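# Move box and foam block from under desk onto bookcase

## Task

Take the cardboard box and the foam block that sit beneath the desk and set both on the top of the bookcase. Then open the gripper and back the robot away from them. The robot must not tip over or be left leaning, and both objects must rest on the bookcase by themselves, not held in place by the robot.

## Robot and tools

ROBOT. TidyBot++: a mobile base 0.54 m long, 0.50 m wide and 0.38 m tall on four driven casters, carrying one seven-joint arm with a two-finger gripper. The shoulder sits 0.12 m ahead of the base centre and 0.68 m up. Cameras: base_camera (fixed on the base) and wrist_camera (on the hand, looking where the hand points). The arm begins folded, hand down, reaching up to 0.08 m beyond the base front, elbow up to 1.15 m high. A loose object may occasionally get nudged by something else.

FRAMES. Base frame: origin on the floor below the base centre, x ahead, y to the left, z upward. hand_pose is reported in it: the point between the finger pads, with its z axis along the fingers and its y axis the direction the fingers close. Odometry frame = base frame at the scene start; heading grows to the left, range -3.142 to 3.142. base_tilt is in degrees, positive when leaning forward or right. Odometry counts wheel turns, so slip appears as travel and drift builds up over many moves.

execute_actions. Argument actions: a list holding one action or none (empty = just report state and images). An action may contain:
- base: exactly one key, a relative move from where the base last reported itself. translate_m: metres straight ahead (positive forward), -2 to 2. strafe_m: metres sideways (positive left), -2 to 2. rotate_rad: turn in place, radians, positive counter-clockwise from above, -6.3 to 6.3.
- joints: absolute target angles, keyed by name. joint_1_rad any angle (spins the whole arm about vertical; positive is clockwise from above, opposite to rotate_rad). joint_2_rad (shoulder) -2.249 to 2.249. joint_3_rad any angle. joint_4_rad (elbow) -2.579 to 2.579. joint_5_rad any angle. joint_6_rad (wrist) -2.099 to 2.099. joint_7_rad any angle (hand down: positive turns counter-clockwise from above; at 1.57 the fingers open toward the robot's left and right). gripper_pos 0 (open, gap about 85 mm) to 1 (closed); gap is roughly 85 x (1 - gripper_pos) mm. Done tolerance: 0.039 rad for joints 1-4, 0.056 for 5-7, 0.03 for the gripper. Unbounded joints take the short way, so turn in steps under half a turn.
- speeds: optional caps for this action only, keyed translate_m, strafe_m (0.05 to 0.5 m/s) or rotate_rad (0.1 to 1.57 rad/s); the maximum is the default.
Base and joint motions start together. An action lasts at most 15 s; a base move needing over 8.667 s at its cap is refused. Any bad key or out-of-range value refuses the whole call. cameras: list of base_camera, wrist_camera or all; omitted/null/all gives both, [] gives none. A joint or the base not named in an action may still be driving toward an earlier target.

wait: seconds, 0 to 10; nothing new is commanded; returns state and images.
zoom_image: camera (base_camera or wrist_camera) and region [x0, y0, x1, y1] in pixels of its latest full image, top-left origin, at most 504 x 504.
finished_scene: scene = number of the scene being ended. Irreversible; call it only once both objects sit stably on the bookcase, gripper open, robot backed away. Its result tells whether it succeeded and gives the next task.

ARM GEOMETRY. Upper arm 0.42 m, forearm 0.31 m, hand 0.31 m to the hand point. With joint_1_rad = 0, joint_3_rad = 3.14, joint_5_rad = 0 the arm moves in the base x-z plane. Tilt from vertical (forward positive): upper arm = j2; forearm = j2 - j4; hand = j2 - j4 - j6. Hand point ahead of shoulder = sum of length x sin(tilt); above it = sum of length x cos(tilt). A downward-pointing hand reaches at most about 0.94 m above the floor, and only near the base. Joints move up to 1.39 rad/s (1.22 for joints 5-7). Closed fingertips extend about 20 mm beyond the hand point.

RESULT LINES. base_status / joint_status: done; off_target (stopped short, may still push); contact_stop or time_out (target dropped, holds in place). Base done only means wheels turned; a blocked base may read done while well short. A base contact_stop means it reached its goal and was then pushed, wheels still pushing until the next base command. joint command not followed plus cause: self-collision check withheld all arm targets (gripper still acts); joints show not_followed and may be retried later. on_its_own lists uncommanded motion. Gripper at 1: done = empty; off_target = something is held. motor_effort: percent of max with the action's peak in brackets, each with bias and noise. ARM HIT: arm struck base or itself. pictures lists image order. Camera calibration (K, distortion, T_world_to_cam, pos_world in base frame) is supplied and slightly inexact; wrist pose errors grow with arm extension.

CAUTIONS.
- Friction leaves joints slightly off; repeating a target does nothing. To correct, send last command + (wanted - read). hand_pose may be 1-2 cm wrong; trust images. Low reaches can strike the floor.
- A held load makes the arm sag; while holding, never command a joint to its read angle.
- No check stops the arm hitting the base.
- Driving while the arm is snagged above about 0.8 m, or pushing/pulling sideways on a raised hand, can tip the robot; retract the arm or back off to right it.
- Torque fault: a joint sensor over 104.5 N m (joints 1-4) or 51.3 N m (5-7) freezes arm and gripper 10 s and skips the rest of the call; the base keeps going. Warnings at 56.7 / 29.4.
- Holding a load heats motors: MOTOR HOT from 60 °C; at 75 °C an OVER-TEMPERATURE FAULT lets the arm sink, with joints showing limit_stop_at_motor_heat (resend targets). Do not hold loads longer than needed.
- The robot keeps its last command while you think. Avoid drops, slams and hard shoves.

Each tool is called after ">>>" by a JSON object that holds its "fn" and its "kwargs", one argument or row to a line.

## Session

>>> {"fn": "execute_actions", "kwargs": {
  "actions": [
    {"joints": {"joint_6_rad": 0.3}}
  ]
}}

Scene clock: 1.47 s.
base_odometry: x=+0.000 y=+0.000 heading=+0.000 (m, m, rad; odometry frame)
base_tilt: forward=+0.0 right=+0.1 (deg)
base_status: not commanded
joint_positions: joint_1_rad=-0.044 joint_2_rad=-0.323 joint_3_rad=+3.103 joint_4_rad=-2.507 joint_5_rad=+0.002 joint_6_rad=+0.276 joint_7_rad=+1.589 gripper_pos=+0.000
joint_status: all done
motor_effort: joint_1_rad=+0(0) joint_2_rad=-8(8) joint_3_rad=+0(0) joint_4_rad=+19(19) joint_5_rad=+1(1) joint_6_rad=+8(8) joint_7_rad=-1(1) (%)
hand_pose: x=+0.5343 y=+0.0364 z=+0.7966 quat_wxyz=(-0.013, +0.815, +0.045, +0.578) (m; base frame)
pictures: base_camera, wrist_camera
camera_calibration (this result's frames):
wrist_camera: T_world_to_cam=[[0.118225, -0.992605, -0.0275201, 0.00334907], [-0.289567, -0.0079527, -0.957125, 0.976895], [0.949828, 0.121125, -0.288366, -0.146018], [0, 0, 0, 1]] pos_world=[0.421173, 0.0287796, 0.892996]
Images, in order (width x height): base_camera 644x364, wrist_camera 644x476.

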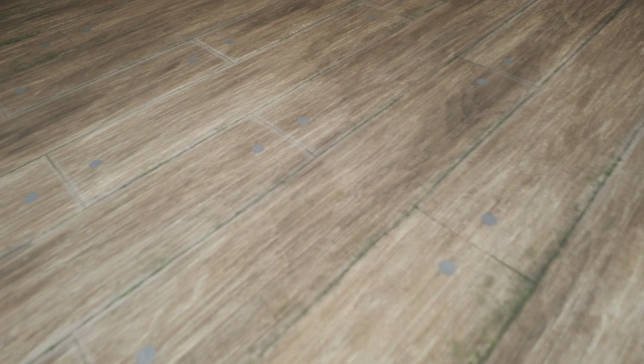

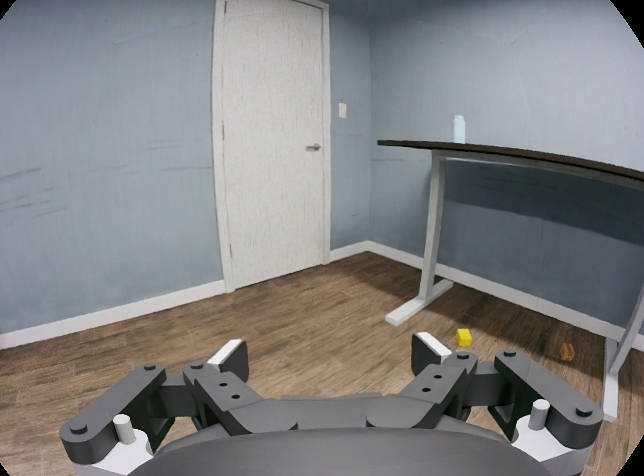

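>>> {"fn": "execute_actions", "kwargs": {
  "actions": [
    {"joints": {"joint_1_rad": 1.9}}
  ],
  "cameras": ["wrist_camera"]
}}

Scene clock: 4.73 s.
base_odometry: x=+0.000 y=+0.000 heading=+0.000 (m, m, rad; odometry frame)
base_tilt: forward=+0.0 right=+0.1 (deg)
base_status: not commanded
joint_positions: joint_1_rad=+1.881 joint_2_rad=-0.323 joint_3_rad=+3.103 joint_4_rad=-2.507 joint_5_rad=+0.002 joint_6_rad=+0.276 joint_7_rad=+1.589 gripper_pos=+0.000
joint_status: all done
motor_effort: joint_1_rad=+0(1) joint_2_rad=-8(8) joint_3_rad=+0(1) joint_4_rad=+19(19) joint_5_rad=+0(0) joint_6_rad=+8(8) joint_7_rad=-1(1) (%)
hand_pose: x=+0.0094 y=-0.4022 z=+0.7966 quat_wxyz=(+0.467, +0.502, -0.643, +0.341) (m; base frame)
pictures: wrist_camera
camera_calibration (this result's frames):
wrist_camera: T_world_to_cam=[[-0.97215, 0.232738, -0.0275203, 0.133104], [0.0927909, 0.274413, -0.957125, 0.931395], [-0.215207, -0.933022, -0.288367, -0.00737825], [0, 0, 0, 1]] pos_world=[0.0413841, -0.293449, 0.892996]
Images, in order (width x height): wrist_camera 644x476.

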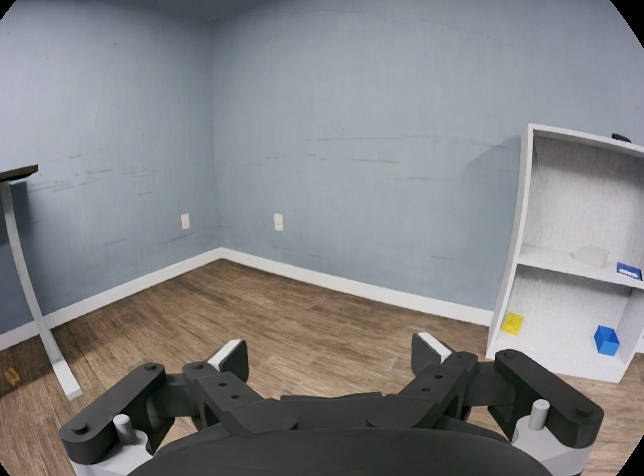

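>>> {"fn": "execute_actions", "kwargs": {
  "actions": [
    {"base": {"rotate_rad": -0.8}, "joints": {"joint_1_rad": 0.0, "joint_2_rad": 1.2, "joint_4_rad": -2.3, "joint_6_rad": 1.1}}
  ],
  "cameras": []
}}

>>> {"fn": "execute_actions", "kwargs": {
  "actions": [
    {"base": {"strafe_m": 0.6}}
  ],
  "cameras": []
}}

>>> {"fn": "execute_actions", "kwargs": {
  "actions": [
    {"base": {"translate_m": 0.6}}
  ]
}}

Scene clock: 11.13 s.
base_odometry: x=+0.000 y=+0.000 heading=-0.800 (m, m, rad; odometry frame)
base_tilt: forward=+0.0 right=+0.1 (deg)
base_status: done
joint_positions: joint_1_rad=+0.015 joint_2_rad=+1.185 joint_3_rad=+3.102 joint_4_rad=-2.323 joint_5_rad=+0.002 joint_6_rad=+1.055 joint_7_rad=+1.589 gripper_pos=+0.000
joint_status: all done
motor_effort: joint_1_rad=+0(3) joint_2_rad=-35(36) joint_3_rad=-2(3) joint_4_rad=-3(18) joint_5_rad=+1(1) joint_6_rad=+6(9) joint_7_rad=-1(0) (%)
hand_pose: x=+0.5937 y=+0.0153 z=+0.3070 quat_wxyz=(-0.015, +0.941, +0.003, +0.338) (m; base frame)
pictures: none
No camera images: the call's "cameras" was empty. Leave "cameras" out to get every camera's image.

Scene clock: 13.67 s.
base_odometry: x=+0.431 y=+0.418 heading=-0.800 (m, m, rad; odometry frame)
base_tilt: forward=+0.0 right=+0.1 (deg)
base_status: done
joint_positions: joint_1_rad=+0.009 joint_2_rad=+1.185 joint_3_rad=+3.103 joint_4_rad=-2.323 joint_5_rad=+0.002 joint_6_rad=+1.056 joint_7_rad=+1.589 gripper_pos=+0.000
joint_status: not commanded
motor_effort: joint_1_rad=+0(2) joint_2_rad=-35(35) joint_3_rad=-2(3) joint_4_rad=-2(2) joint_5_rad=+1(1) joint_6_rad=+6(6) joint_7_rad=-1(1) (%)
hand_pose: x=+0.5938 y=+0.0180 z=+0.3071 quat_wxyz=(-0.015, +0.941, +0.006, +0.338) (m; base frame)
pictures: none
No camera images: the call's "cameras" was empty. Leave "cameras" out to get every camera's image.

Scene clock: 16.20 s.
base_odometry: x=+0.849 y=-0.013 heading=-0.800 (m, m, rad; odometry frame)
base_tilt: forward=+0.0 right=+0.0 (deg)
base_status: done
joint_positions: joint_1_rad=+0.009 joint_2_rad=+1.186 joint_3_rad=+3.103 joint_4_rad=-2.315 joint_5_rad=+0.002 joint_6_rad=+1.059 joint_7_rad=+1.589 gripper_pos=+0.000
joint_status: not commanded
motor_effort: joint_1_rad=+0(2) joint_2_rad=-35(36) joint_3_rad=-2(2) joint_4_rad=-2(3) joint_5_rad=+1(1) joint_6_rad=+6(6) joint_7_rad=-1(1) (%)
hand_pose: x=+0.5988 y=+0.0179 z=+0.3083 quat_wxyz=(-0.015, +0.939, +0.006, +0.343) (m; base frame)
pictures: base_camera, wrist_camera
camera_calibration (this result's frames):
wrist_camera: T_world_to_cam=[[0.0177866, -0.995663, -0.0913142, 0.0438], [-0.735827, 0.0487981, -0.675409, 0.707445], [0.676936, 0.0792047, -0.731768, -0.0449366], [0, 0, 0, 1]] pos_world=[0.550198, 0.0126472, 0.448931]
Images, in order (width x height): base_camera 644x364, wrist_camera 644x476.

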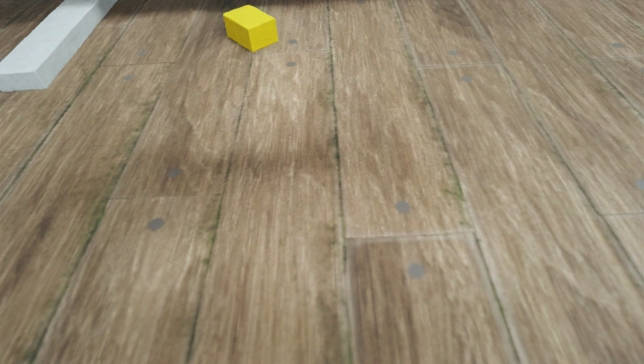

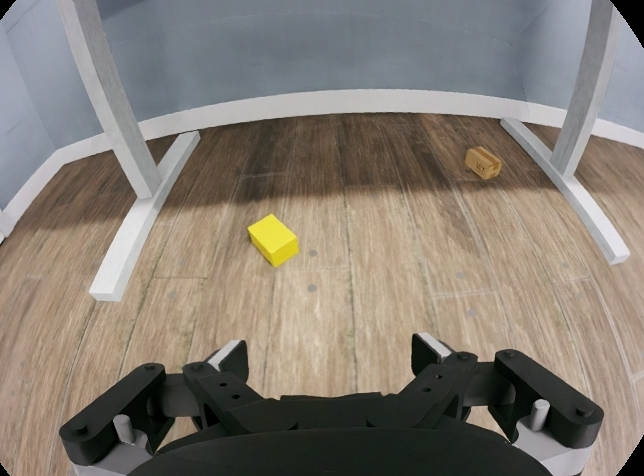

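>>> {"fn": "zoom_image", "kwargs": {
  "camera": "base_camera",
  "region": [180, 0, 320, 80]
}}

>>> {"fn": "zoom_image", "kwargs": {
  "camera": "wrist_camera",
  "region": [430, 120, 550, 210]
}}

>>> {"fn": "zoom_image", "kwargs": {
  "camera": "wrist_camera",
  "region": [220, 190, 340, 290]
}}

Region (180, 0, 320, 80) of base_camera's 644x364 image, scaled by 3.600; it fills the top 288 rows of this view, and the rest is white.

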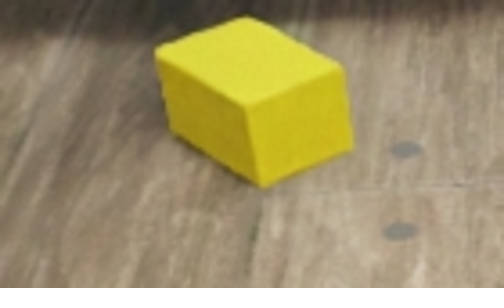

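Region (430, 120, 550, 210) of wrist_camera's 644x476 image, scaled by 4.200; it fills the top 378 rows of this view, and the rest is white.

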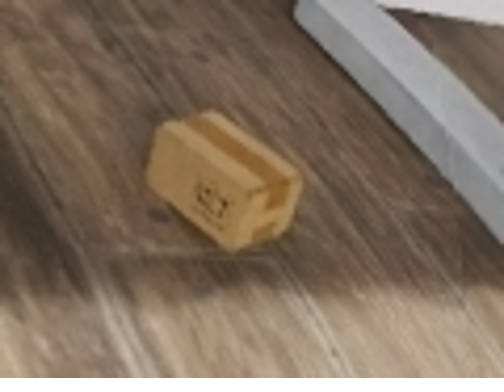

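Region (220, 190, 340, 290) of wrist_camera's 644x476 image, scaled by 4.200.

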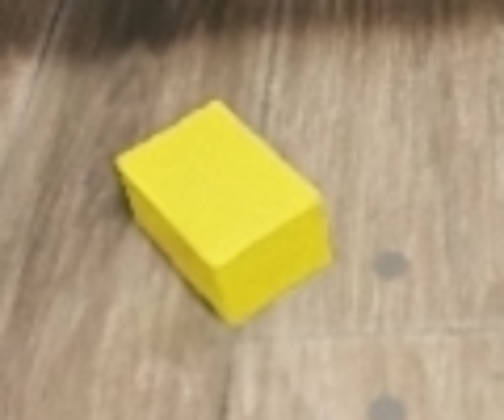

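>>> {"fn": "execute_actions", "kwargs": {
  "actions": [
    {"base": {"strafe_m": -0.266}, "joints": {"joint_1_rad": -0.72, "joint_2_rad": 1.79, "joint_4_rad": -1.6, "joint_6_rad": 1.14}}
  ],
  "cameras": []
}}

>>> {"fn": "execute_actions", "kwargs": {
  "actions": [
    {"base": {"translate_m": 0.32}}
  ]
}}

Scene clock: 20.70 s.
base_odometry: x=+0.658 y=-0.198 heading=-0.800 (m, m, rad; odometry frame)
base_tilt: forward=+0.0 right=+0.0 (deg)
base_status: done
joint_positions: joint_1_rad=-0.707 joint_2_rad=+1.780 joint_3_rad=+3.104 joint_4_rad=-1.622 joint_5_rad=+0.002 joint_6_rad=+1.096 joint_7_rad=+1.589 gripper_pos=+0.000
joint_status: all done
motor_effort: joint_1_rad=+0(4) joint_2_rad=-39(41) joint_3_rad=-1(4) joint_4_rad=+0(3) joint_5_rad=+1(1) joint_6_rad=+7(7) joint_7_rad=-1(1) (%)
hand_pose: x=+0.5333 y=+0.3797 z=+0.0828 quat_wxyz=(-0.152, +0.858, +0.314, +0.376) (m; base frame)
pictures: none
No camera images: the call's "cameras" was empty. Leave "cameras" out to get every camera's image.

Scene clock: 22.63 s.
base_odometry: x=+0.881 y=-0.428 heading=-0.800 (m, m, rad; odometry frame)
base_tilt: forward=+0.0 right=+0.0 (deg)
base_status: done
joint_positions: joint_1_rad=-0.708 joint_2_rad=+1.780 joint_3_rad=+3.104 joint_4_rad=-1.615 joint_5_rad=+0.002 joint_6_rad=+1.097 joint_7_rad=+1.589 gripper_pos=+0.000
joint_status: not commanded
motor_effort: joint_1_rad=+0(3) joint_2_rad=-40(42) joint_3_rad=-2(3) joint_4_rad=+0(1) joint_5_rad=+1(1) joint_6_rad=+7(7) joint_7_rad=-1(0) (%)
hand_pose: x=+0.5359 y=+0.3825 z=+0.0841 quat_wxyz=(-0.153, +0.856, +0.314, +0.380) (m; base frame)
pictures: base_camera, wrist_camera
camera_calibration (this result's frames):
wrist_camera: T_world_to_cam=[[0.657057, -0.748477, -0.0897663, -0.0497929], [-0.519401, -0.363192, -0.773507, 0.541728], [0.54635, 0.554863, -0.627398, -0.3161], [0, 0, 0, 1]] pos_world=[0.486793, 0.334875, 0.21624]
Images, in order (width x height): base_camera 644x364, wrist_camera 644x476.

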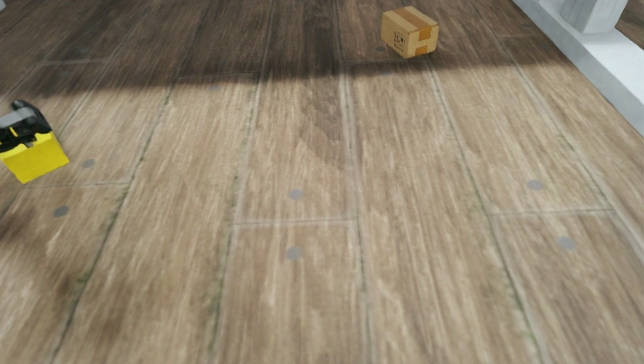

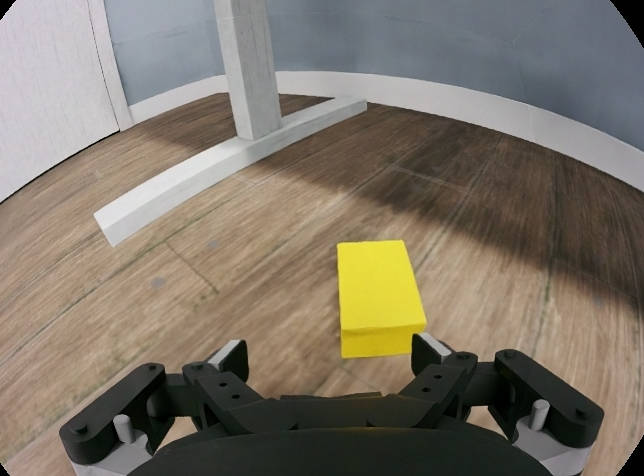

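>>> {"fn": "execute_actions", "kwargs": {
  "actions": [
    {"joints": {"joint_1_rad": -0.63}}
  ],
  "cameras": ["wrist_camera"]
}}

Scene clock: 24.67 s.
base_odometry: x=+0.881 y=-0.428 heading=-0.800 (m, m, rad; odometry frame)
base_tilt: forward=+0.0 right=+0.0 (deg)
base_status: not commanded
joint_positions: joint_1_rad=-0.639 joint_2_rad=+1.780 joint_3_rad=+3.104 joint_4_rad=-1.615 joint_5_rad=+0.002 joint_6_rad=+1.097 joint_7_rad=+1.589 gripper_pos=+0.000
joint_status: all done
motor_effort: joint_1_rad=-1(2) joint_2_rad=-40(40) joint_3_rad=-2(3) joint_4_rad=+0(0) joint_5_rad=+1(2) joint_6_rad=+7(7) joint_7_rad=-1(1) (%)
hand_pose: x=+0.5613 y=+0.3529 z=+0.0841 quat_wxyz=(-0.140, +0.867, +0.285, +0.385) (m; base frame)
pictures: wrist_camera
camera_calibration (this result's frames):
wrist_camera: T_world_to_cam=[[0.603879, -0.792005, -0.0897663, -0.0434646], [-0.54321, -0.32651, -0.773507, 0.544561], [0.583313, 0.515867, -0.627398, -0.320499], [0, 0, 0, 1]] pos_world=[0.50901, 0.308715, 0.21624]
Images, in order (width x height): wrist_camera 644x476.

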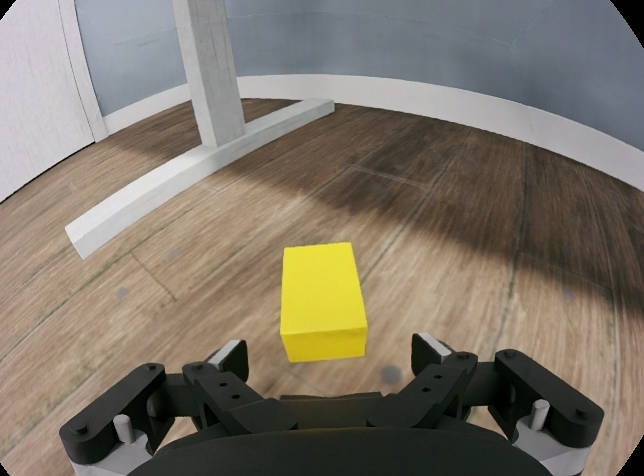

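>>> {"fn": "execute_actions", "kwargs": {
  "actions": [
    {"joints": {"joint_2_rad": 1.9, "joint_4_rad": -1.217, "joint_6_rad": 0.777}}
  ],
  "cameras": ["wrist_camera"]
}}

Scene clock: 26.70 s.
base_odometry: x=+0.881 y=-0.428 heading=-0.800 (m, m, rad; odometry frame)
base_tilt: forward=+0.0 right=+0.0 (deg)
base_status: not commanded
joint_positions: joint_1_rad=-0.639 joint_2_rad=+1.882 joint_3_rad=+3.104 joint_4_rad=-1.239 joint_5_rad=+0.002 joint_6_rad=+0.819 joint_7_rad=+1.589 gripper_pos=+0.000
joint_status: all done
motor_effort: joint_1_rad=+0(0) joint_2_rad=-43(44) joint_3_rad=-2(2) joint_4_rad=+4(5) joint_5_rad=+1(1) joint_6_rad=+7(7) joint_7_rad=-1(1) (%)
hand_pose: x=+0.6213 y=+0.3953 z=+0.0316 quat_wxyz=(-0.138, +0.868, +0.284, +0.384) (m; base frame)
pictures: wrist_camera
camera_calibration (this result's frames):
wrist_camera: T_world_to_cam=[[0.600877, -0.794449, -0.0883034, -0.0480637], [-0.546311, -0.327514, -0.770895, 0.552654], [0.583516, 0.511454, -0.630812, -0.40854], [0, 0, 0, 1]] pos_world=[0.569191, 0.351768, 0.164082]
Images, in order (width x height): wrist_camera 644x476.

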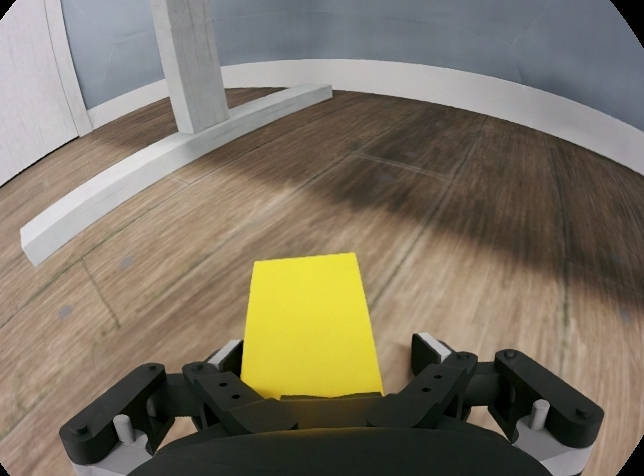

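>>> {"fn": "execute_actions", "kwargs": {
  "actions": [
    {"joints": {"gripper_pos": 1.0}}
  ],
  "cameras": ["wrist_camera"]
}}

Scene clock: 27.97 s.
base_odometry: x=+0.881 y=-0.428 heading=-0.800 (m, m, rad; odometry frame)
base_tilt: forward=+0.0 right=+0.0 (deg)
base_status: not commanded
joint_positions: joint_1_rad=-0.639 joint_2_rad=+1.882 joint_3_rad=+3.104 joint_4_rad=-1.238 joint_5_rad=+0.002 joint_6_rad=+0.819 joint_7_rad=+1.589 gripper_pos=+0.377
joint_status: gripper_pos off_target (ended at +0.377, target +1.000)
motor_effort: joint_1_rad=+0(1) joint_2_rad=-40(43) joint_3_rad=-2(2) joint_4_rad=+7(7) joint_5_rad=+0(1) joint_6_rad=+5(6) joint_7_rad=-1(1) (%)
hand_pose: x=+0.6221 y=+0.3958 z=+0.0322 quat_wxyz=(-0.138, +0.868, +0.283, +0.384) (m; base frame)
pictures: wrist_camera
camera_calibration (this result's frames):
wrist_camera: T_world_to_cam=[[0.600968, -0.794384, -0.0882696, -0.0481255], [-0.545163, -0.326636, -0.772079, 0.552731], [0.584495, 0.512116, -0.629367, -0.409876], [0, 0, 0, 1]] pos_world=[0.569821, 0.352216, 0.164541]
Images, in order (width x height): wrist_camera 644x476.

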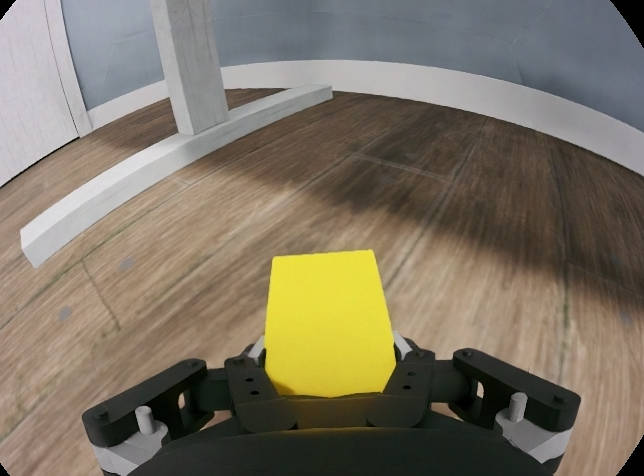

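>>> {"fn": "execute_actions", "kwargs": {
  "actions": [
    {"base": {"translate_m": -1.33}, "joints": {"joint_1_rad": 0.6, "joint_2_rad": 1.6, "joint_4_rad": -1.5, "joint_6_rad": 0.8}}
  ],
  "cameras": []
}}

>>> {"fn": "execute_actions", "kwargs": {
  "actions": [
    {"base": {"strafe_m": -0.83}, "joints": {"joint_1_rad": 1.59, "joint_2_rad": 0.215, "joint_4_rad": -0.335, "joint_6_rad": -1.75}}
  ],
  "cameras": ["wrist_camera"]
}}

Scene clock: 33.13 s.
base_odometry: x=-0.045 y=+0.527 heading=-0.801 (m, m, rad; odometry frame)
base_tilt: forward=+0.0 right=+0.1 (deg)
base_status: done
joint_positions: joint_1_rad=+0.589 joint_2_rad=+1.621 joint_3_rad=+3.104 joint_4_rad=-1.484 joint_5_rad=+0.002 joint_6_rad=+0.819 joint_7_rad=+1.589 gripper_pos=+0.377
joint_status: all done
motor_effort: joint_1_rad=+0(4) joint_2_rad=-46(48) joint_3_rad=-2(4) joint_4_rad=+5(7) joint_5_rad=+1(2) joint_6_rad=+7(8) joint_7_rad=-1(1) (%)
hand_pose: x=+0.6847 y=-0.3532 z=+0.1432 quat_wxyz=(+0.108, +0.871, -0.263, +0.401) (m; base frame)
pictures: none
No camera images: the call's "cameras" was empty. Leave "cameras" out to get every camera's image.

Scene clock: 36.20 s.
base_odometry: x=-0.641 y=-0.051 heading=-0.801 (m, m, rad; odometry frame)
base_tilt: forward=+0.0 right=+0.1 (deg)
base_status: done
joint_positions: joint_1_rad=+1.569 joint_2_rad=+0.213 joint_3_rad=+3.102 joint_4_rad=-0.350 joint_5_rad=+0.002 joint_6_rad=-1.712 joint_7_rad=+1.589 gripper_pos=+0.377
joint_status: all done
motor_effort: joint_1_rad=+0(4) joint_2_rad=-24(56) joint_3_rad=+0(2) joint_4_rad=+14(20) joint_5_rad=+0(1) joint_6_rad=+7(7) joint_7_rad=-1(1) (%)
hand_pose: x=+0.1356 y=-0.4930 z=+1.1577 quat_wxyz=(+0.292, +0.659, -0.624, +0.302) (m; base frame)
pictures: wrist_camera
camera_calibration (this result's frames):
wrist_camera: T_world_to_cam=[[-0.996564, -0.057981, -0.0591452, 0.183464], [0.0111595, 0.613591, -0.789545, 1.27451], [0.0820696, -0.787492, -0.610836, 0.443997], [0, 0, 0, 1]] pos_world=[0.132172, -0.421747, 1.28834]
Images, in order (width x height): wrist_camera 644x476.

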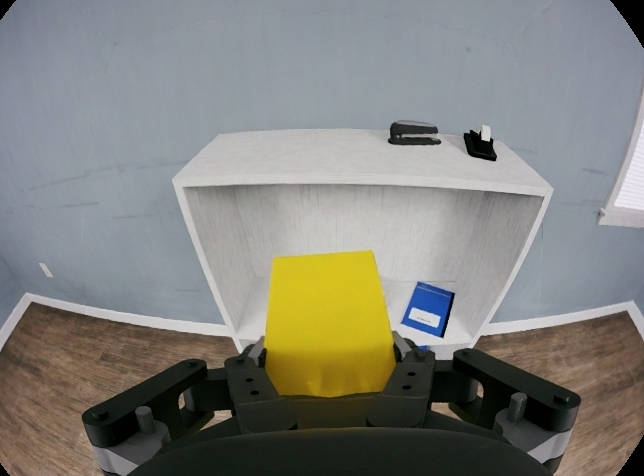

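>>> {"fn": "execute_actions", "kwargs": {
  "actions": [
    {"base": {"strafe_m": -0.44}, "joints": {"joint_2_rad": 0.29, "joint_6_rad": -1.62}}
  ],
  "cameras": ["wrist_camera"]
}}

Scene clock: 39.47 s.
base_odometry: x=-0.957 y=-0.357 heading=-0.801 (m, m, rad; odometry frame)
base_tilt: forward=+0.0 right=+0.1 (deg)
base_status: done
joint_positions: joint_1_rad=+1.569 joint_2_rad=+0.296 joint_3_rad=+3.102 joint_4_rad=-0.349 joint_5_rad=+0.002 joint_6_rad=-1.662 joint_7_rad=+1.589 gripper_pos=+0.377
joint_status: all done
motor_effort: joint_1_rad=+0(1) joint_2_rad=-30(33) joint_3_rad=+0(1) joint_4_rad=+15(16) joint_5_rad=+0(0) joint_6_rad=+7(7) joint_7_rad=-1(0) (%)
hand_pose: x=+0.1359 y=-0.5414 z=+1.1272 quat_wxyz=(+0.281, +0.663, -0.629, +0.293) (m; base frame)
pictures: wrist_camera
camera_calibration (this result's frames):
wrist_camera: T_world_to_cam=[[-0.996483, -0.0555429, -0.0627438, 0.184517], [0.0129173, 0.638, -0.769928, 1.27097], [0.0827946, -0.76803, -0.635039, 0.424882], [0, 0, 0, 1]] pos_world=[0.132273, -0.474308, 1.25995]
Images, in order (width x height): wrist_camera 644x476.

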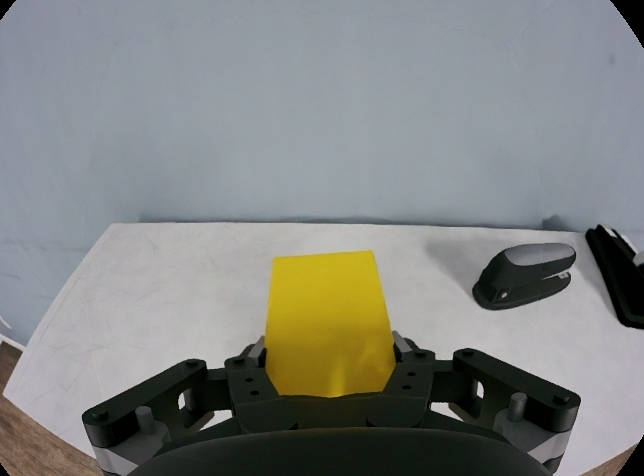

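>>> {"fn": "execute_actions", "kwargs": {
  "actions": [
    {"joints": {"joint_2_rad": 0.42, "joint_6_rad": -1.526}}
  ],
  "cameras": []
}}

Scene clock: 40.90 s.
base_odometry: x=-0.957 y=-0.357 heading=-0.801 (m, m, rad; odometry frame)
base_tilt: forward=+0.0 right=+0.1 (deg)
base_status: not commanded
joint_positions: joint_1_rad=+1.569 joint_2_rad=+0.399 joint_3_rad=+3.102 joint_4_rad=-0.343 joint_5_rad=+0.002 joint_6_rad=-1.560 joint_7_rad=+1.589 gripper_pos=+0.378
joint_status: all done
motor_effort: joint_1_rad=+0(0) joint_2_rad=-27(36) joint_3_rad=+0(1) joint_4_rad=+13(16) joint_5_rad=+1(2) joint_6_rad=+5(7) joint_7_rad=-1(0) (%)
hand_pose: x=+0.1363 y=-0.6070 z=+1.0938 quat_wxyz=(+0.281, +0.661, -0.630, +0.295) (m; base frame)
pictures: none
No camera images: the call's "cameras" was empty. Leave "cameras" out to get every camera's image.

The block is touching the top (effort dropped, z≈1.094). I'll release it.

>>> {"fn": "execute_actions", "kwargs": {
  "actions": [
    {"joints": {"gripper_pos": 0.0, "joint_2_rad": 0.4}}
  ],
  "cameras": ["wrist_camera"]
}}

Scene clock: 42.20 s.
base_odometry: x=-0.957 y=-0.357 heading=-0.801 (m, m, rad; odometry frame)
base_tilt: forward=+0.0 right=+0.1 (deg)
base_status: not commanded
joint_positions: joint_1_rad=+1.569 joint_2_rad=+0.399 joint_3_rad=+3.102 joint_4_rad=-0.342 joint_5_rad=+0.002 joint_6_rad=-1.560 joint_7_rad=+1.589 gripper_pos=+0.000
joint_status: all done
motor_effort: joint_1_rad=+0(0) joint_2_rad=-32(36) joint_3_rad=-1(1) joint_4_rad=+16(16) joint_5_rad=+0(1) joint_6_rad=+7(7) joint_7_rad=-1(1) (%)
hand_pose: x=+0.1363 y=-0.6070 z=+1.0943 quat_wxyz=(+0.282, +0.661, -0.630, +0.296) (m; base frame)
pictures: wrist_camera
camera_calibration (this result's frames):
wrist_camera: T_world_to_cam=[[-0.996322, -0.0542728, -0.0663139, 0.183818], [0.0169381, 0.633868, -0.773256, 1.28801], [0.084001, -0.771535, -0.630617, 0.34652], [0, 0, 0, 1]] pos_world=[0.132217, -0.5391, 1.22667]
Images, in order (width x height): wrist_camera 644x476.

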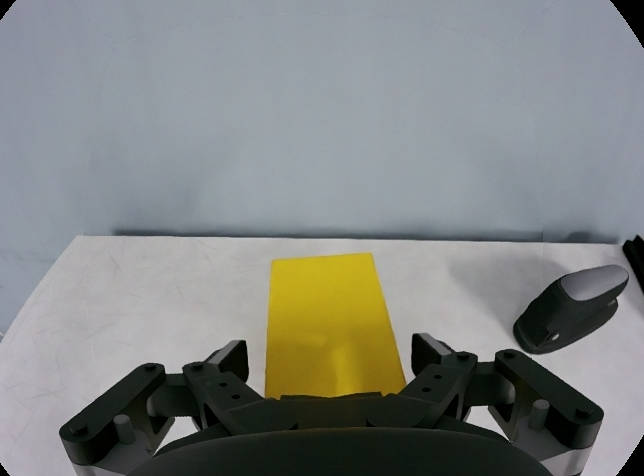

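>>> {"fn": "execute_actions", "kwargs": {
  "actions": [
    {"base": {"strafe_m": 0.806}, "joints": {"joint_2_rad": 0.1, "joint_6_rad": 0.3}}
  ],
  "cameras": []
}}

>>> {"fn": "execute_actions", "kwargs": {
  "actions": [
    {"base": {"translate_m": 1.46}, "joints": {"joint_1_rad": -0.45, "joint_2_rad": 1.76, "joint_4_rad": -1.43, "joint_6_rad": 0.9}}
  ]
}}

Scene clock: 48.63 s.
base_odometry: x=-0.378 y=+0.204 heading=-0.801 (m, m, rad; odometry frame)
base_tilt: forward=+0.0 right=+0.1 (deg)
base_status: done
joint_positions: joint_1_rad=+1.571 joint_2_rad=+0.085 joint_3_rad=+3.102 joint_4_rad=-0.335 joint_5_rad=+0.002 joint_6_rad=+0.276 joint_7_rad=+1.589 gripper_pos=+0.000
joint_status: all done
motor_effort: joint_1_rad=+0(1) joint_2_rad=-13(40) joint_3_rad=+0(1) joint_4_rad=+8(18) joint_5_rad=+0(0) joint_6_rad=+1(9) joint_7_rad=-1(0) (%)
hand_pose: x=+0.1253 y=-0.2081 z=+1.6962 quat_wxyz=(+0.699, +0.051, -0.050, +0.712) (m; base frame)
pictures: none
No camera images: the call's "cameras" was empty. Leave "cameras" out to get every camera's image.

Scene clock: 52.87 s.
base_odometry: x=+0.638 y=-0.844 heading=-0.801 (m, m, rad; odometry frame)
base_tilt: forward=+0.0 right=+0.0 (deg)
base_status: done
joint_positions: joint_1_rad=-0.438 joint_2_rad=+1.754 joint_3_rad=+3.096 joint_4_rad=-1.414 joint_5_rad=+0.002 joint_6_rad=+0.858 joint_7_rad=+1.589 gripper_pos=+0.000
joint_status: all done
motor_effort: joint_1_rad=+0(8) joint_2_rad=-42(65) joint_3_rad=-2(4) joint_4_rad=+3(20) joint_5_rad=+1(0) joint_6_rad=+6(10) joint_7_rad=-1(1) (%)
hand_pose: x=+0.6847 y=+0.2910 z=+0.0823 quat_wxyz=(-0.103, +0.894, +0.195, +0.391) (m; base frame)
pictures: base_camera, wrist_camera
camera_calibration (this result's frames):
wrist_camera: T_world_to_cam=[[0.432452, -0.896354, -0.0976499, -0.0188006], [-0.608182, -0.210026, -0.765509, 0.600013], [0.665658, 0.390435, -0.635972, -0.380837], [0, 0, 0, 1]] pos_world=[0.626555, 0.257858, 0.215277]
Images, in order (width x height): base_camera 644x364, wrist_camera 644x476.

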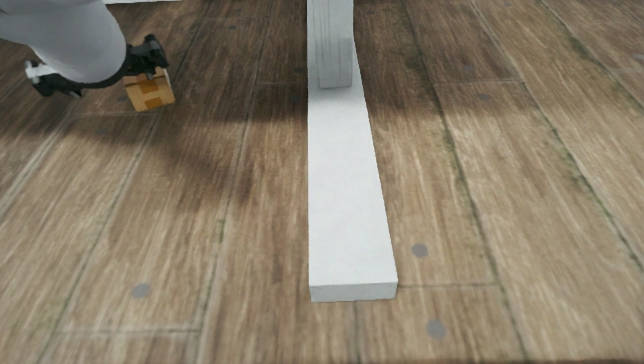

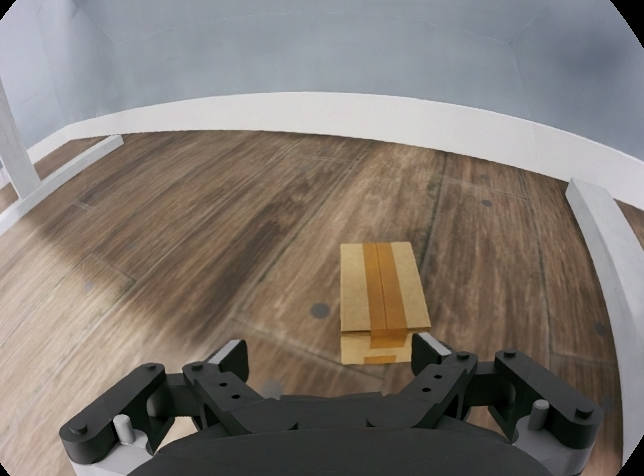

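>>> {"fn": "execute_actions", "kwargs": {
  "actions": [
    {"joints": {"joint_1_rad": -0.365}}
  ],
  "cameras": ["wrist_camera"]
}}

Scene clock: 54.63 s.
base_odometry: x=+0.638 y=-0.844 heading=-0.801 (m, m, rad; odometry frame)
base_tilt: forward=+0.0 right=+0.0 (deg)
base_status: not commanded
joint_positions: joint_1_rad=-0.374 joint_2_rad=+1.754 joint_3_rad=+3.099 joint_4_rad=-1.414 joint_5_rad=+0.002 joint_6_rad=+0.858 joint_7_rad=+1.589 gripper_pos=+0.000
joint_status: all done
motor_effort: joint_1_rad=+0(2) joint_2_rad=-43(43) joint_3_rad=-2(3) joint_4_rad=+4(4) joint_5_rad=+0(1) joint_6_rad=+7(7) joint_7_rad=-1(1) (%)
hand_pose: x=+0.7028 y=+0.2524 z=+0.0822 quat_wxyz=(-0.089, +0.899, +0.167, +0.394) (m; base frame)
pictures: wrist_camera
camera_calibration (this result's frames):
wrist_camera: T_world_to_cam=[[0.374653, -0.922374, -0.0941344, -0.0143233], [-0.619328, -0.173412, -0.765743, 0.601462], [0.689977, 0.345188, -0.636221, -0.383582], [0, 0, 0, 1]] pos_world=[0.642531, 0.223497, 0.215174]
Images, in order (width x height): wrist_camera 644x476.

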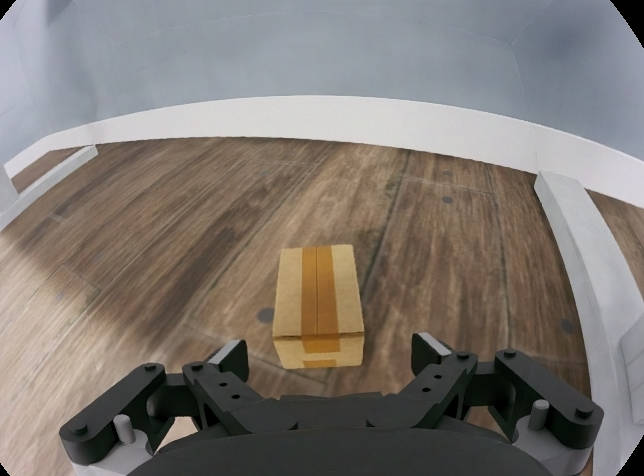

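>>> {"fn": "execute_actions", "kwargs": {
  "actions": [
    {"joints": {"joint_1_rad": -0.405, "joint_2_rad": 1.92, "joint_4_rad": -0.985, "joint_6_rad": 0.566}}
  ],
  "cameras": ["wrist_camera"]
}}

Scene clock: 56.97 s.
base_odometry: x=+0.638 y=-0.844 heading=-0.801 (m, m, rad; odometry frame)
base_tilt: forward=+0.0 right=+0.1 (deg)
base_status: not commanded
joint_positions: joint_1_rad=-0.383 joint_2_rad=+1.902 joint_3_rad=+3.099 joint_4_rad=-1.008 joint_5_rad=+0.002 joint_6_rad=+0.609 joint_7_rad=+1.589 gripper_pos=+0.000
joint_status: all done
motor_effort: joint_1_rad=+0(1) joint_2_rad=-47(48) joint_3_rad=-2(2) joint_4_rad=+8(8) joint_5_rad=+0(1) joint_6_rad=+7(7) joint_7_rad=-1(0) (%)
hand_pose: x=+0.7634 y=+0.2795 z=+0.0320 quat_wxyz=(-0.089, +0.897, +0.169, +0.398) (m; base frame)
pictures: wrist_camera
camera_calibration (this result's frames):
wrist_camera: T_world_to_cam=[[0.37855, -0.92101, -0.0918729, -0.0202332], [-0.612205, -0.174701, -0.771158, 0.600352], [0.694194, 0.348167, -0.62998, -0.470884], [0, 0, 0, 1]] pos_world=[0.702082, 0.250193, 0.164459]
Images, in order (width x height): wrist_camera 644x476.

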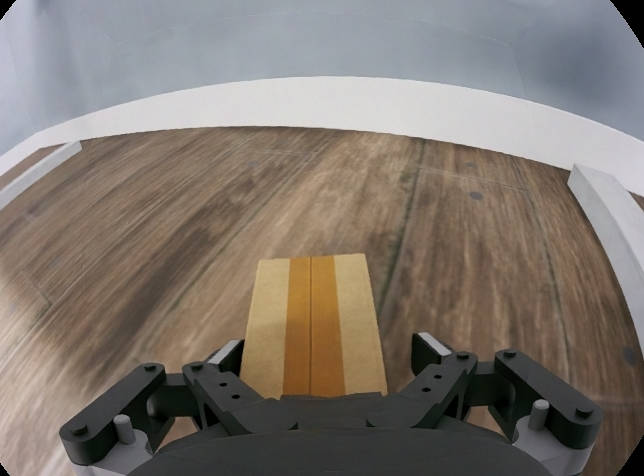

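>>> {"fn": "execute_actions", "kwargs": {
  "actions": [
    {"joints": {"gripper_pos": 1.0}}
  ],
  "cameras": ["wrist_camera"]
}}

Scene clock: 58.20 s.
base_odometry: x=+0.638 y=-0.844 heading=-0.801 (m, m, rad; odometry frame)
base_tilt: forward=+0.0 right=+0.1 (deg)
base_status: not commanded
joint_positions: joint_1_rad=-0.385 joint_2_rad=+1.902 joint_3_rad=+3.099 joint_4_rad=-1.006 joint_5_rad=+0.002 joint_6_rad=+0.608 joint_7_rad=+1.589 gripper_pos=+0.344
joint_status: gripper_pos off_target (ended at +0.344, target +1.000)
motor_effort: joint_1_rad=+0(0) joint_2_rad=-45(48) joint_3_rad=-2(2) joint_4_rad=+8(8) joint_5_rad=+0(1) joint_6_rad=+6(7) joint_7_rad=+0(1) (%)
hand_pose: x=+0.7639 y=+0.2806 z=+0.0325 quat_wxyz=(-0.090, +0.897, +0.170, +0.399) (m; base frame)
pictures: wrist_camera
camera_calibration (this result's frames):
wrist_camera: T_world_to_cam=[[0.379848, -0.920478, -0.0918409, -0.020438], [-0.610879, -0.175048, -0.772131, 0.600314], [0.694653, 0.349396, -0.628792, -0.472036], [0, 0, 0, 1]] pos_world=[0.702384, 0.251199, 0.164831]
Images, in order (width x height): wrist_camera 644x476.

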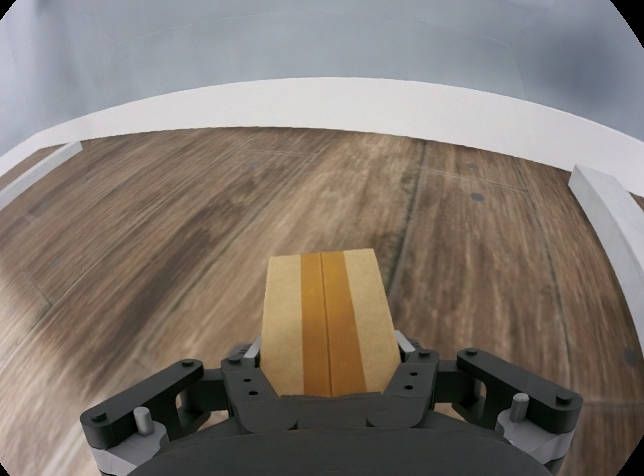

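>>> {"fn": "execute_actions", "kwargs": {
  "actions": [
    {"base": {"translate_m": -0.85}, "joints": {"joint_2_rad": 1.6, "joint_4_rad": -1.5, "joint_6_rad": 0.8}}
  ],
  "cameras": []
}}

>>> {"fn": "execute_actions", "kwargs": {
  "actions": [
    {"base": {"translate_m": -0.46}, "joints": {"joint_1_rad": 1.59, "joint_2_rad": 0.215, "joint_4_rad": -0.335, "joint_6_rad": -1.75}}
  ],
  "cameras": []
}}

>>> {"fn": "execute_actions", "kwargs": {
  "actions": [
    {"base": {"strafe_m": -0.8}, "joints": {"joint_2_rad": 0.27, "joint_6_rad": -1.64}}
  ],
  "cameras": ["wrist_camera"]
}}

Scene clock: 62.67 s.
base_odometry: x=+0.047 y=-0.233 heading=-0.801 (m, m, rad; odometry frame)
base_tilt: forward=+0.0 right=+0.0 (deg)
base_status: done
joint_positions: joint_1_rad=-0.390 joint_2_rad=+1.609 joint_3_rad=+3.099 joint_4_rad=-1.487 joint_5_rad=+0.002 joint_6_rad=+0.756 joint_7_rad=+1.589 gripper_pos=+0.344
joint_status: all done
motor_effort: joint_1_rad=+0(3) joint_2_rad=-47(49) joint_3_rad=-2(3) joint_4_rad=+5(8) joint_5_rad=+1(1) joint_6_rad=+7(8) joint_7_rad=-1(1) (%)
hand_pose: x=+0.7192 y=+0.2723 z=+0.1362 quat_wxyz=(-0.091, +0.903, +0.179, +0.380) (m; base frame)
pictures: none
No camera images: the call's "cameras" was empty. Leave "cameras" out to get every camera's image.

Scene clock: 66.00 s.
base_odometry: x=-0.273 y=+0.097 heading=-0.801 (m, m, rad; odometry frame)
base_tilt: forward=+0.0 right=+0.1 (deg)
base_status: done
joint_positions: joint_1_rad=+1.571 joint_2_rad=+0.219 joint_3_rad=+3.101 joint_4_rad=-0.355 joint_5_rad=+0.002 joint_6_rad=-1.713 joint_7_rad=+1.589 gripper_pos=+0.344
joint_status: all done
motor_effort: joint_1_rad=+0(4) joint_2_rad=-24(55) joint_3_rad=-1(3) joint_4_rad=+14(20) joint_5_rad=+0(1) joint_6_rad=+8(8) joint_7_rad=-1(1) (%)
hand_pose: x=+0.1351 y=-0.4959 z=+1.1524 quat_wxyz=(+0.288, +0.660, -0.626, +0.298) (m; base frame)
pictures: none
No camera images: the call's "cameras" was empty. Leave "cameras" out to get every camera's image.

Scene clock: 68.97 s.
base_odometry: x=-0.849 y=-0.459 heading=-0.802 (m, m, rad; odometry frame)
base_tilt: forward=+0.0 right=+0.1 (deg)
base_status: done
joint_positions: joint_1_rad=+1.572 joint_2_rad=+0.272 joint_3_rad=+3.101 joint_4_rad=-0.353 joint_5_rad=+0.002 joint_6_rad=-1.684 joint_7_rad=+1.589 gripper_pos=+0.344
joint_status: all done
motor_effort: joint_1_rad=+0(1) joint_2_rad=-26(31) joint_3_rad=+0(1) joint_4_rad=+15(16) joint_5_rad=+0(1) joint_6_rad=+7(8) joint_7_rad=-1(1) (%)
hand_pose: x=+0.1351 y=-0.5266 z=+1.1325 quat_wxyz=(+0.280, +0.663, -0.630, +0.292) (m; base frame)
pictures: wrist_camera
camera_calibration (this result's frames):
wrist_camera: T_world_to_cam=[[-0.996554, -0.0546728, -0.0623843, 0.184961], [0.0128825, 0.640929, -0.767492, 1.26436], [0.0819448, -0.76565, -0.638016, 0.444481], [0, 0, 0, 1]] pos_world=[0.131613, -0.459933, 1.26551]
Images, in order (width x height): wrist_camera 644x476.

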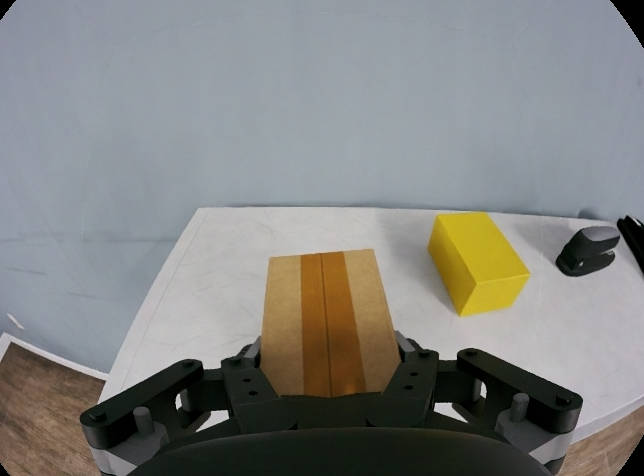

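>>> {"fn": "execute_actions", "kwargs": {
  "actions": [
    {"joints": {"joint_2_rad": 0.425, "joint_6_rad": -1.526}}
  ],
  "cameras": []
}}

Scene clock: 70.30 s.
base_odometry: x=-0.849 y=-0.459 heading=-0.802 (m, m, rad; odometry frame)
base_tilt: forward=+0.0 right=+0.1 (deg)
base_status: not commanded
joint_positions: joint_1_rad=+1.572 joint_2_rad=+0.401 joint_3_rad=+3.101 joint_4_rad=-0.343 joint_5_rad=+0.002 joint_6_rad=-1.557 joint_7_rad=+1.589 gripper_pos=+0.344
joint_status: all done
motor_effort: joint_1_rad=+0(1) joint_2_rad=-30(35) joint_3_rad=-1(1) joint_4_rad=+14(16) joint_5_rad=+0(2) joint_6_rad=+6(8) joint_7_rad=-1(0) (%)
hand_pose: x=+0.1356 y=-0.6083 z=+1.0933 quat_wxyz=(+0.282, +0.661, -0.630, +0.296) (m; base frame)
pictures: none
No camera images: the call's "cameras" was empty. Leave "cameras" out to get every camera's image.

>>> {"fn": "execute_actions", "kwargs": {
  "actions": [
    {"joints": {"gripper_pos": 0.0, "joint_2_rad": 0.4}}
  ],
  "cameras": ["wrist_camera"]
}}

>>> {"fn": "execute_actions", "kwargs": {
  "actions": [
    {"base": {"strafe_m": 0.35}, "joints": {"joint_2_rad": 0.1}}
  ],
  "cameras": ["wrist_camera"]
}}

Scene clock: 71.63 s.
base_odometry: x=-0.849 y=-0.459 heading=-0.802 (m, m, rad; odometry frame)
base_tilt: forward=+0.0 right=+0.1 (deg)
base_status: not commanded
joint_positions: joint_1_rad=+1.572 joint_2_rad=+0.401 joint_3_rad=+3.101 joint_4_rad=-0.343 joint_5_rad=+0.002 joint_6_rad=-1.557 joint_7_rad=+1.589 gripper_pos=+0.000
joint_status: all done
motor_effort: joint_1_rad=+0(0) joint_2_rad=-32(34) joint_3_rad=+0(1) joint_4_rad=+16(16) joint_5_rad=+1(0) joint_6_rad=+6(7) joint_7_rad=-1(1) (%)
hand_pose: x=+0.1356 y=-0.6082 z=+1.0934 quat_wxyz=(+0.282, +0.660, -0.630, +0.296) (m; base frame)
pictures: wrist_camera
camera_calibration (this result's frames):
wrist_camera: T_world_to_cam=[[-0.996318, -0.0535336, -0.0669637, 0.184189], [0.0179216, 0.633772, -0.773312, 1.28806], [0.0838379, -0.771665, -0.63048, 0.344872], [0, 0, 0, 1]] pos_world=[0.131513, -0.540352, 1.22584]
Images, in order (width x height): wrist_camera 644x476.

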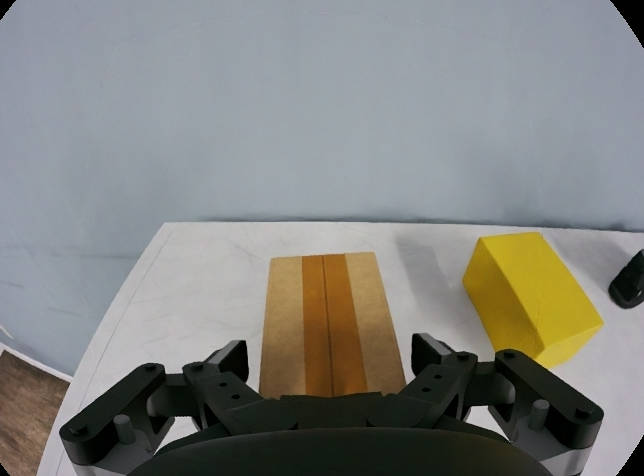

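Scene clock: 73.73 s.
base_odometry: x=-0.597 y=-0.216 heading=-0.802 (m, m, rad; odometry frame)
base_tilt: forward=+0.0 right=+0.1 (deg)
base_status: done
joint_positions: joint_1_rad=+1.572 joint_2_rad=+0.091 joint_3_rad=+3.101 joint_4_rad=-0.339 joint_5_rad=+0.002 joint_6_rad=-1.557 joint_7_rad=+1.589 gripper_pos=+0.000
joint_status: all done
motor_effort: joint_1_rad=+0(1) joint_2_rad=-17(40) joint_3_rad=+0(1) joint_4_rad=+12(18) joint_5_rad=+0(0) joint_6_rad=+8(8) joint_7_rad=-1(1) (%)
hand_pose: x=+0.1357 y=-0.4534 z=+1.2608 quat_wxyz=(+0.381, +0.608, -0.576, +0.391) (m; base frame)
pictures: wrist_camera
camera_calibration (this result's frames):
wrist_camera: T_world_to_cam=[[-0.996326, -0.0715183, -0.0471207, 0.170595], [0.0178844, 0.364319, -0.931102, 1.39617], [0.0837578, -0.928524, -0.361702, 0.159851], [0, 0, 0, 1]] pos_world=[0.13161, -0.348024, 1.36583]
Images, in order (width x height): wrist_camera 644x476.

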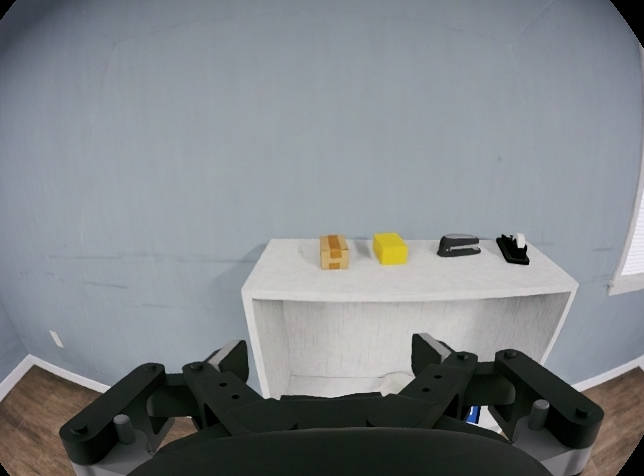

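Both objects are resting on top of the bookcase, and the robot is clear and level.

>>> {"fn": "finished_scene", "kwargs": {
  "scene": 2
}}

The scene is finished: the task was done.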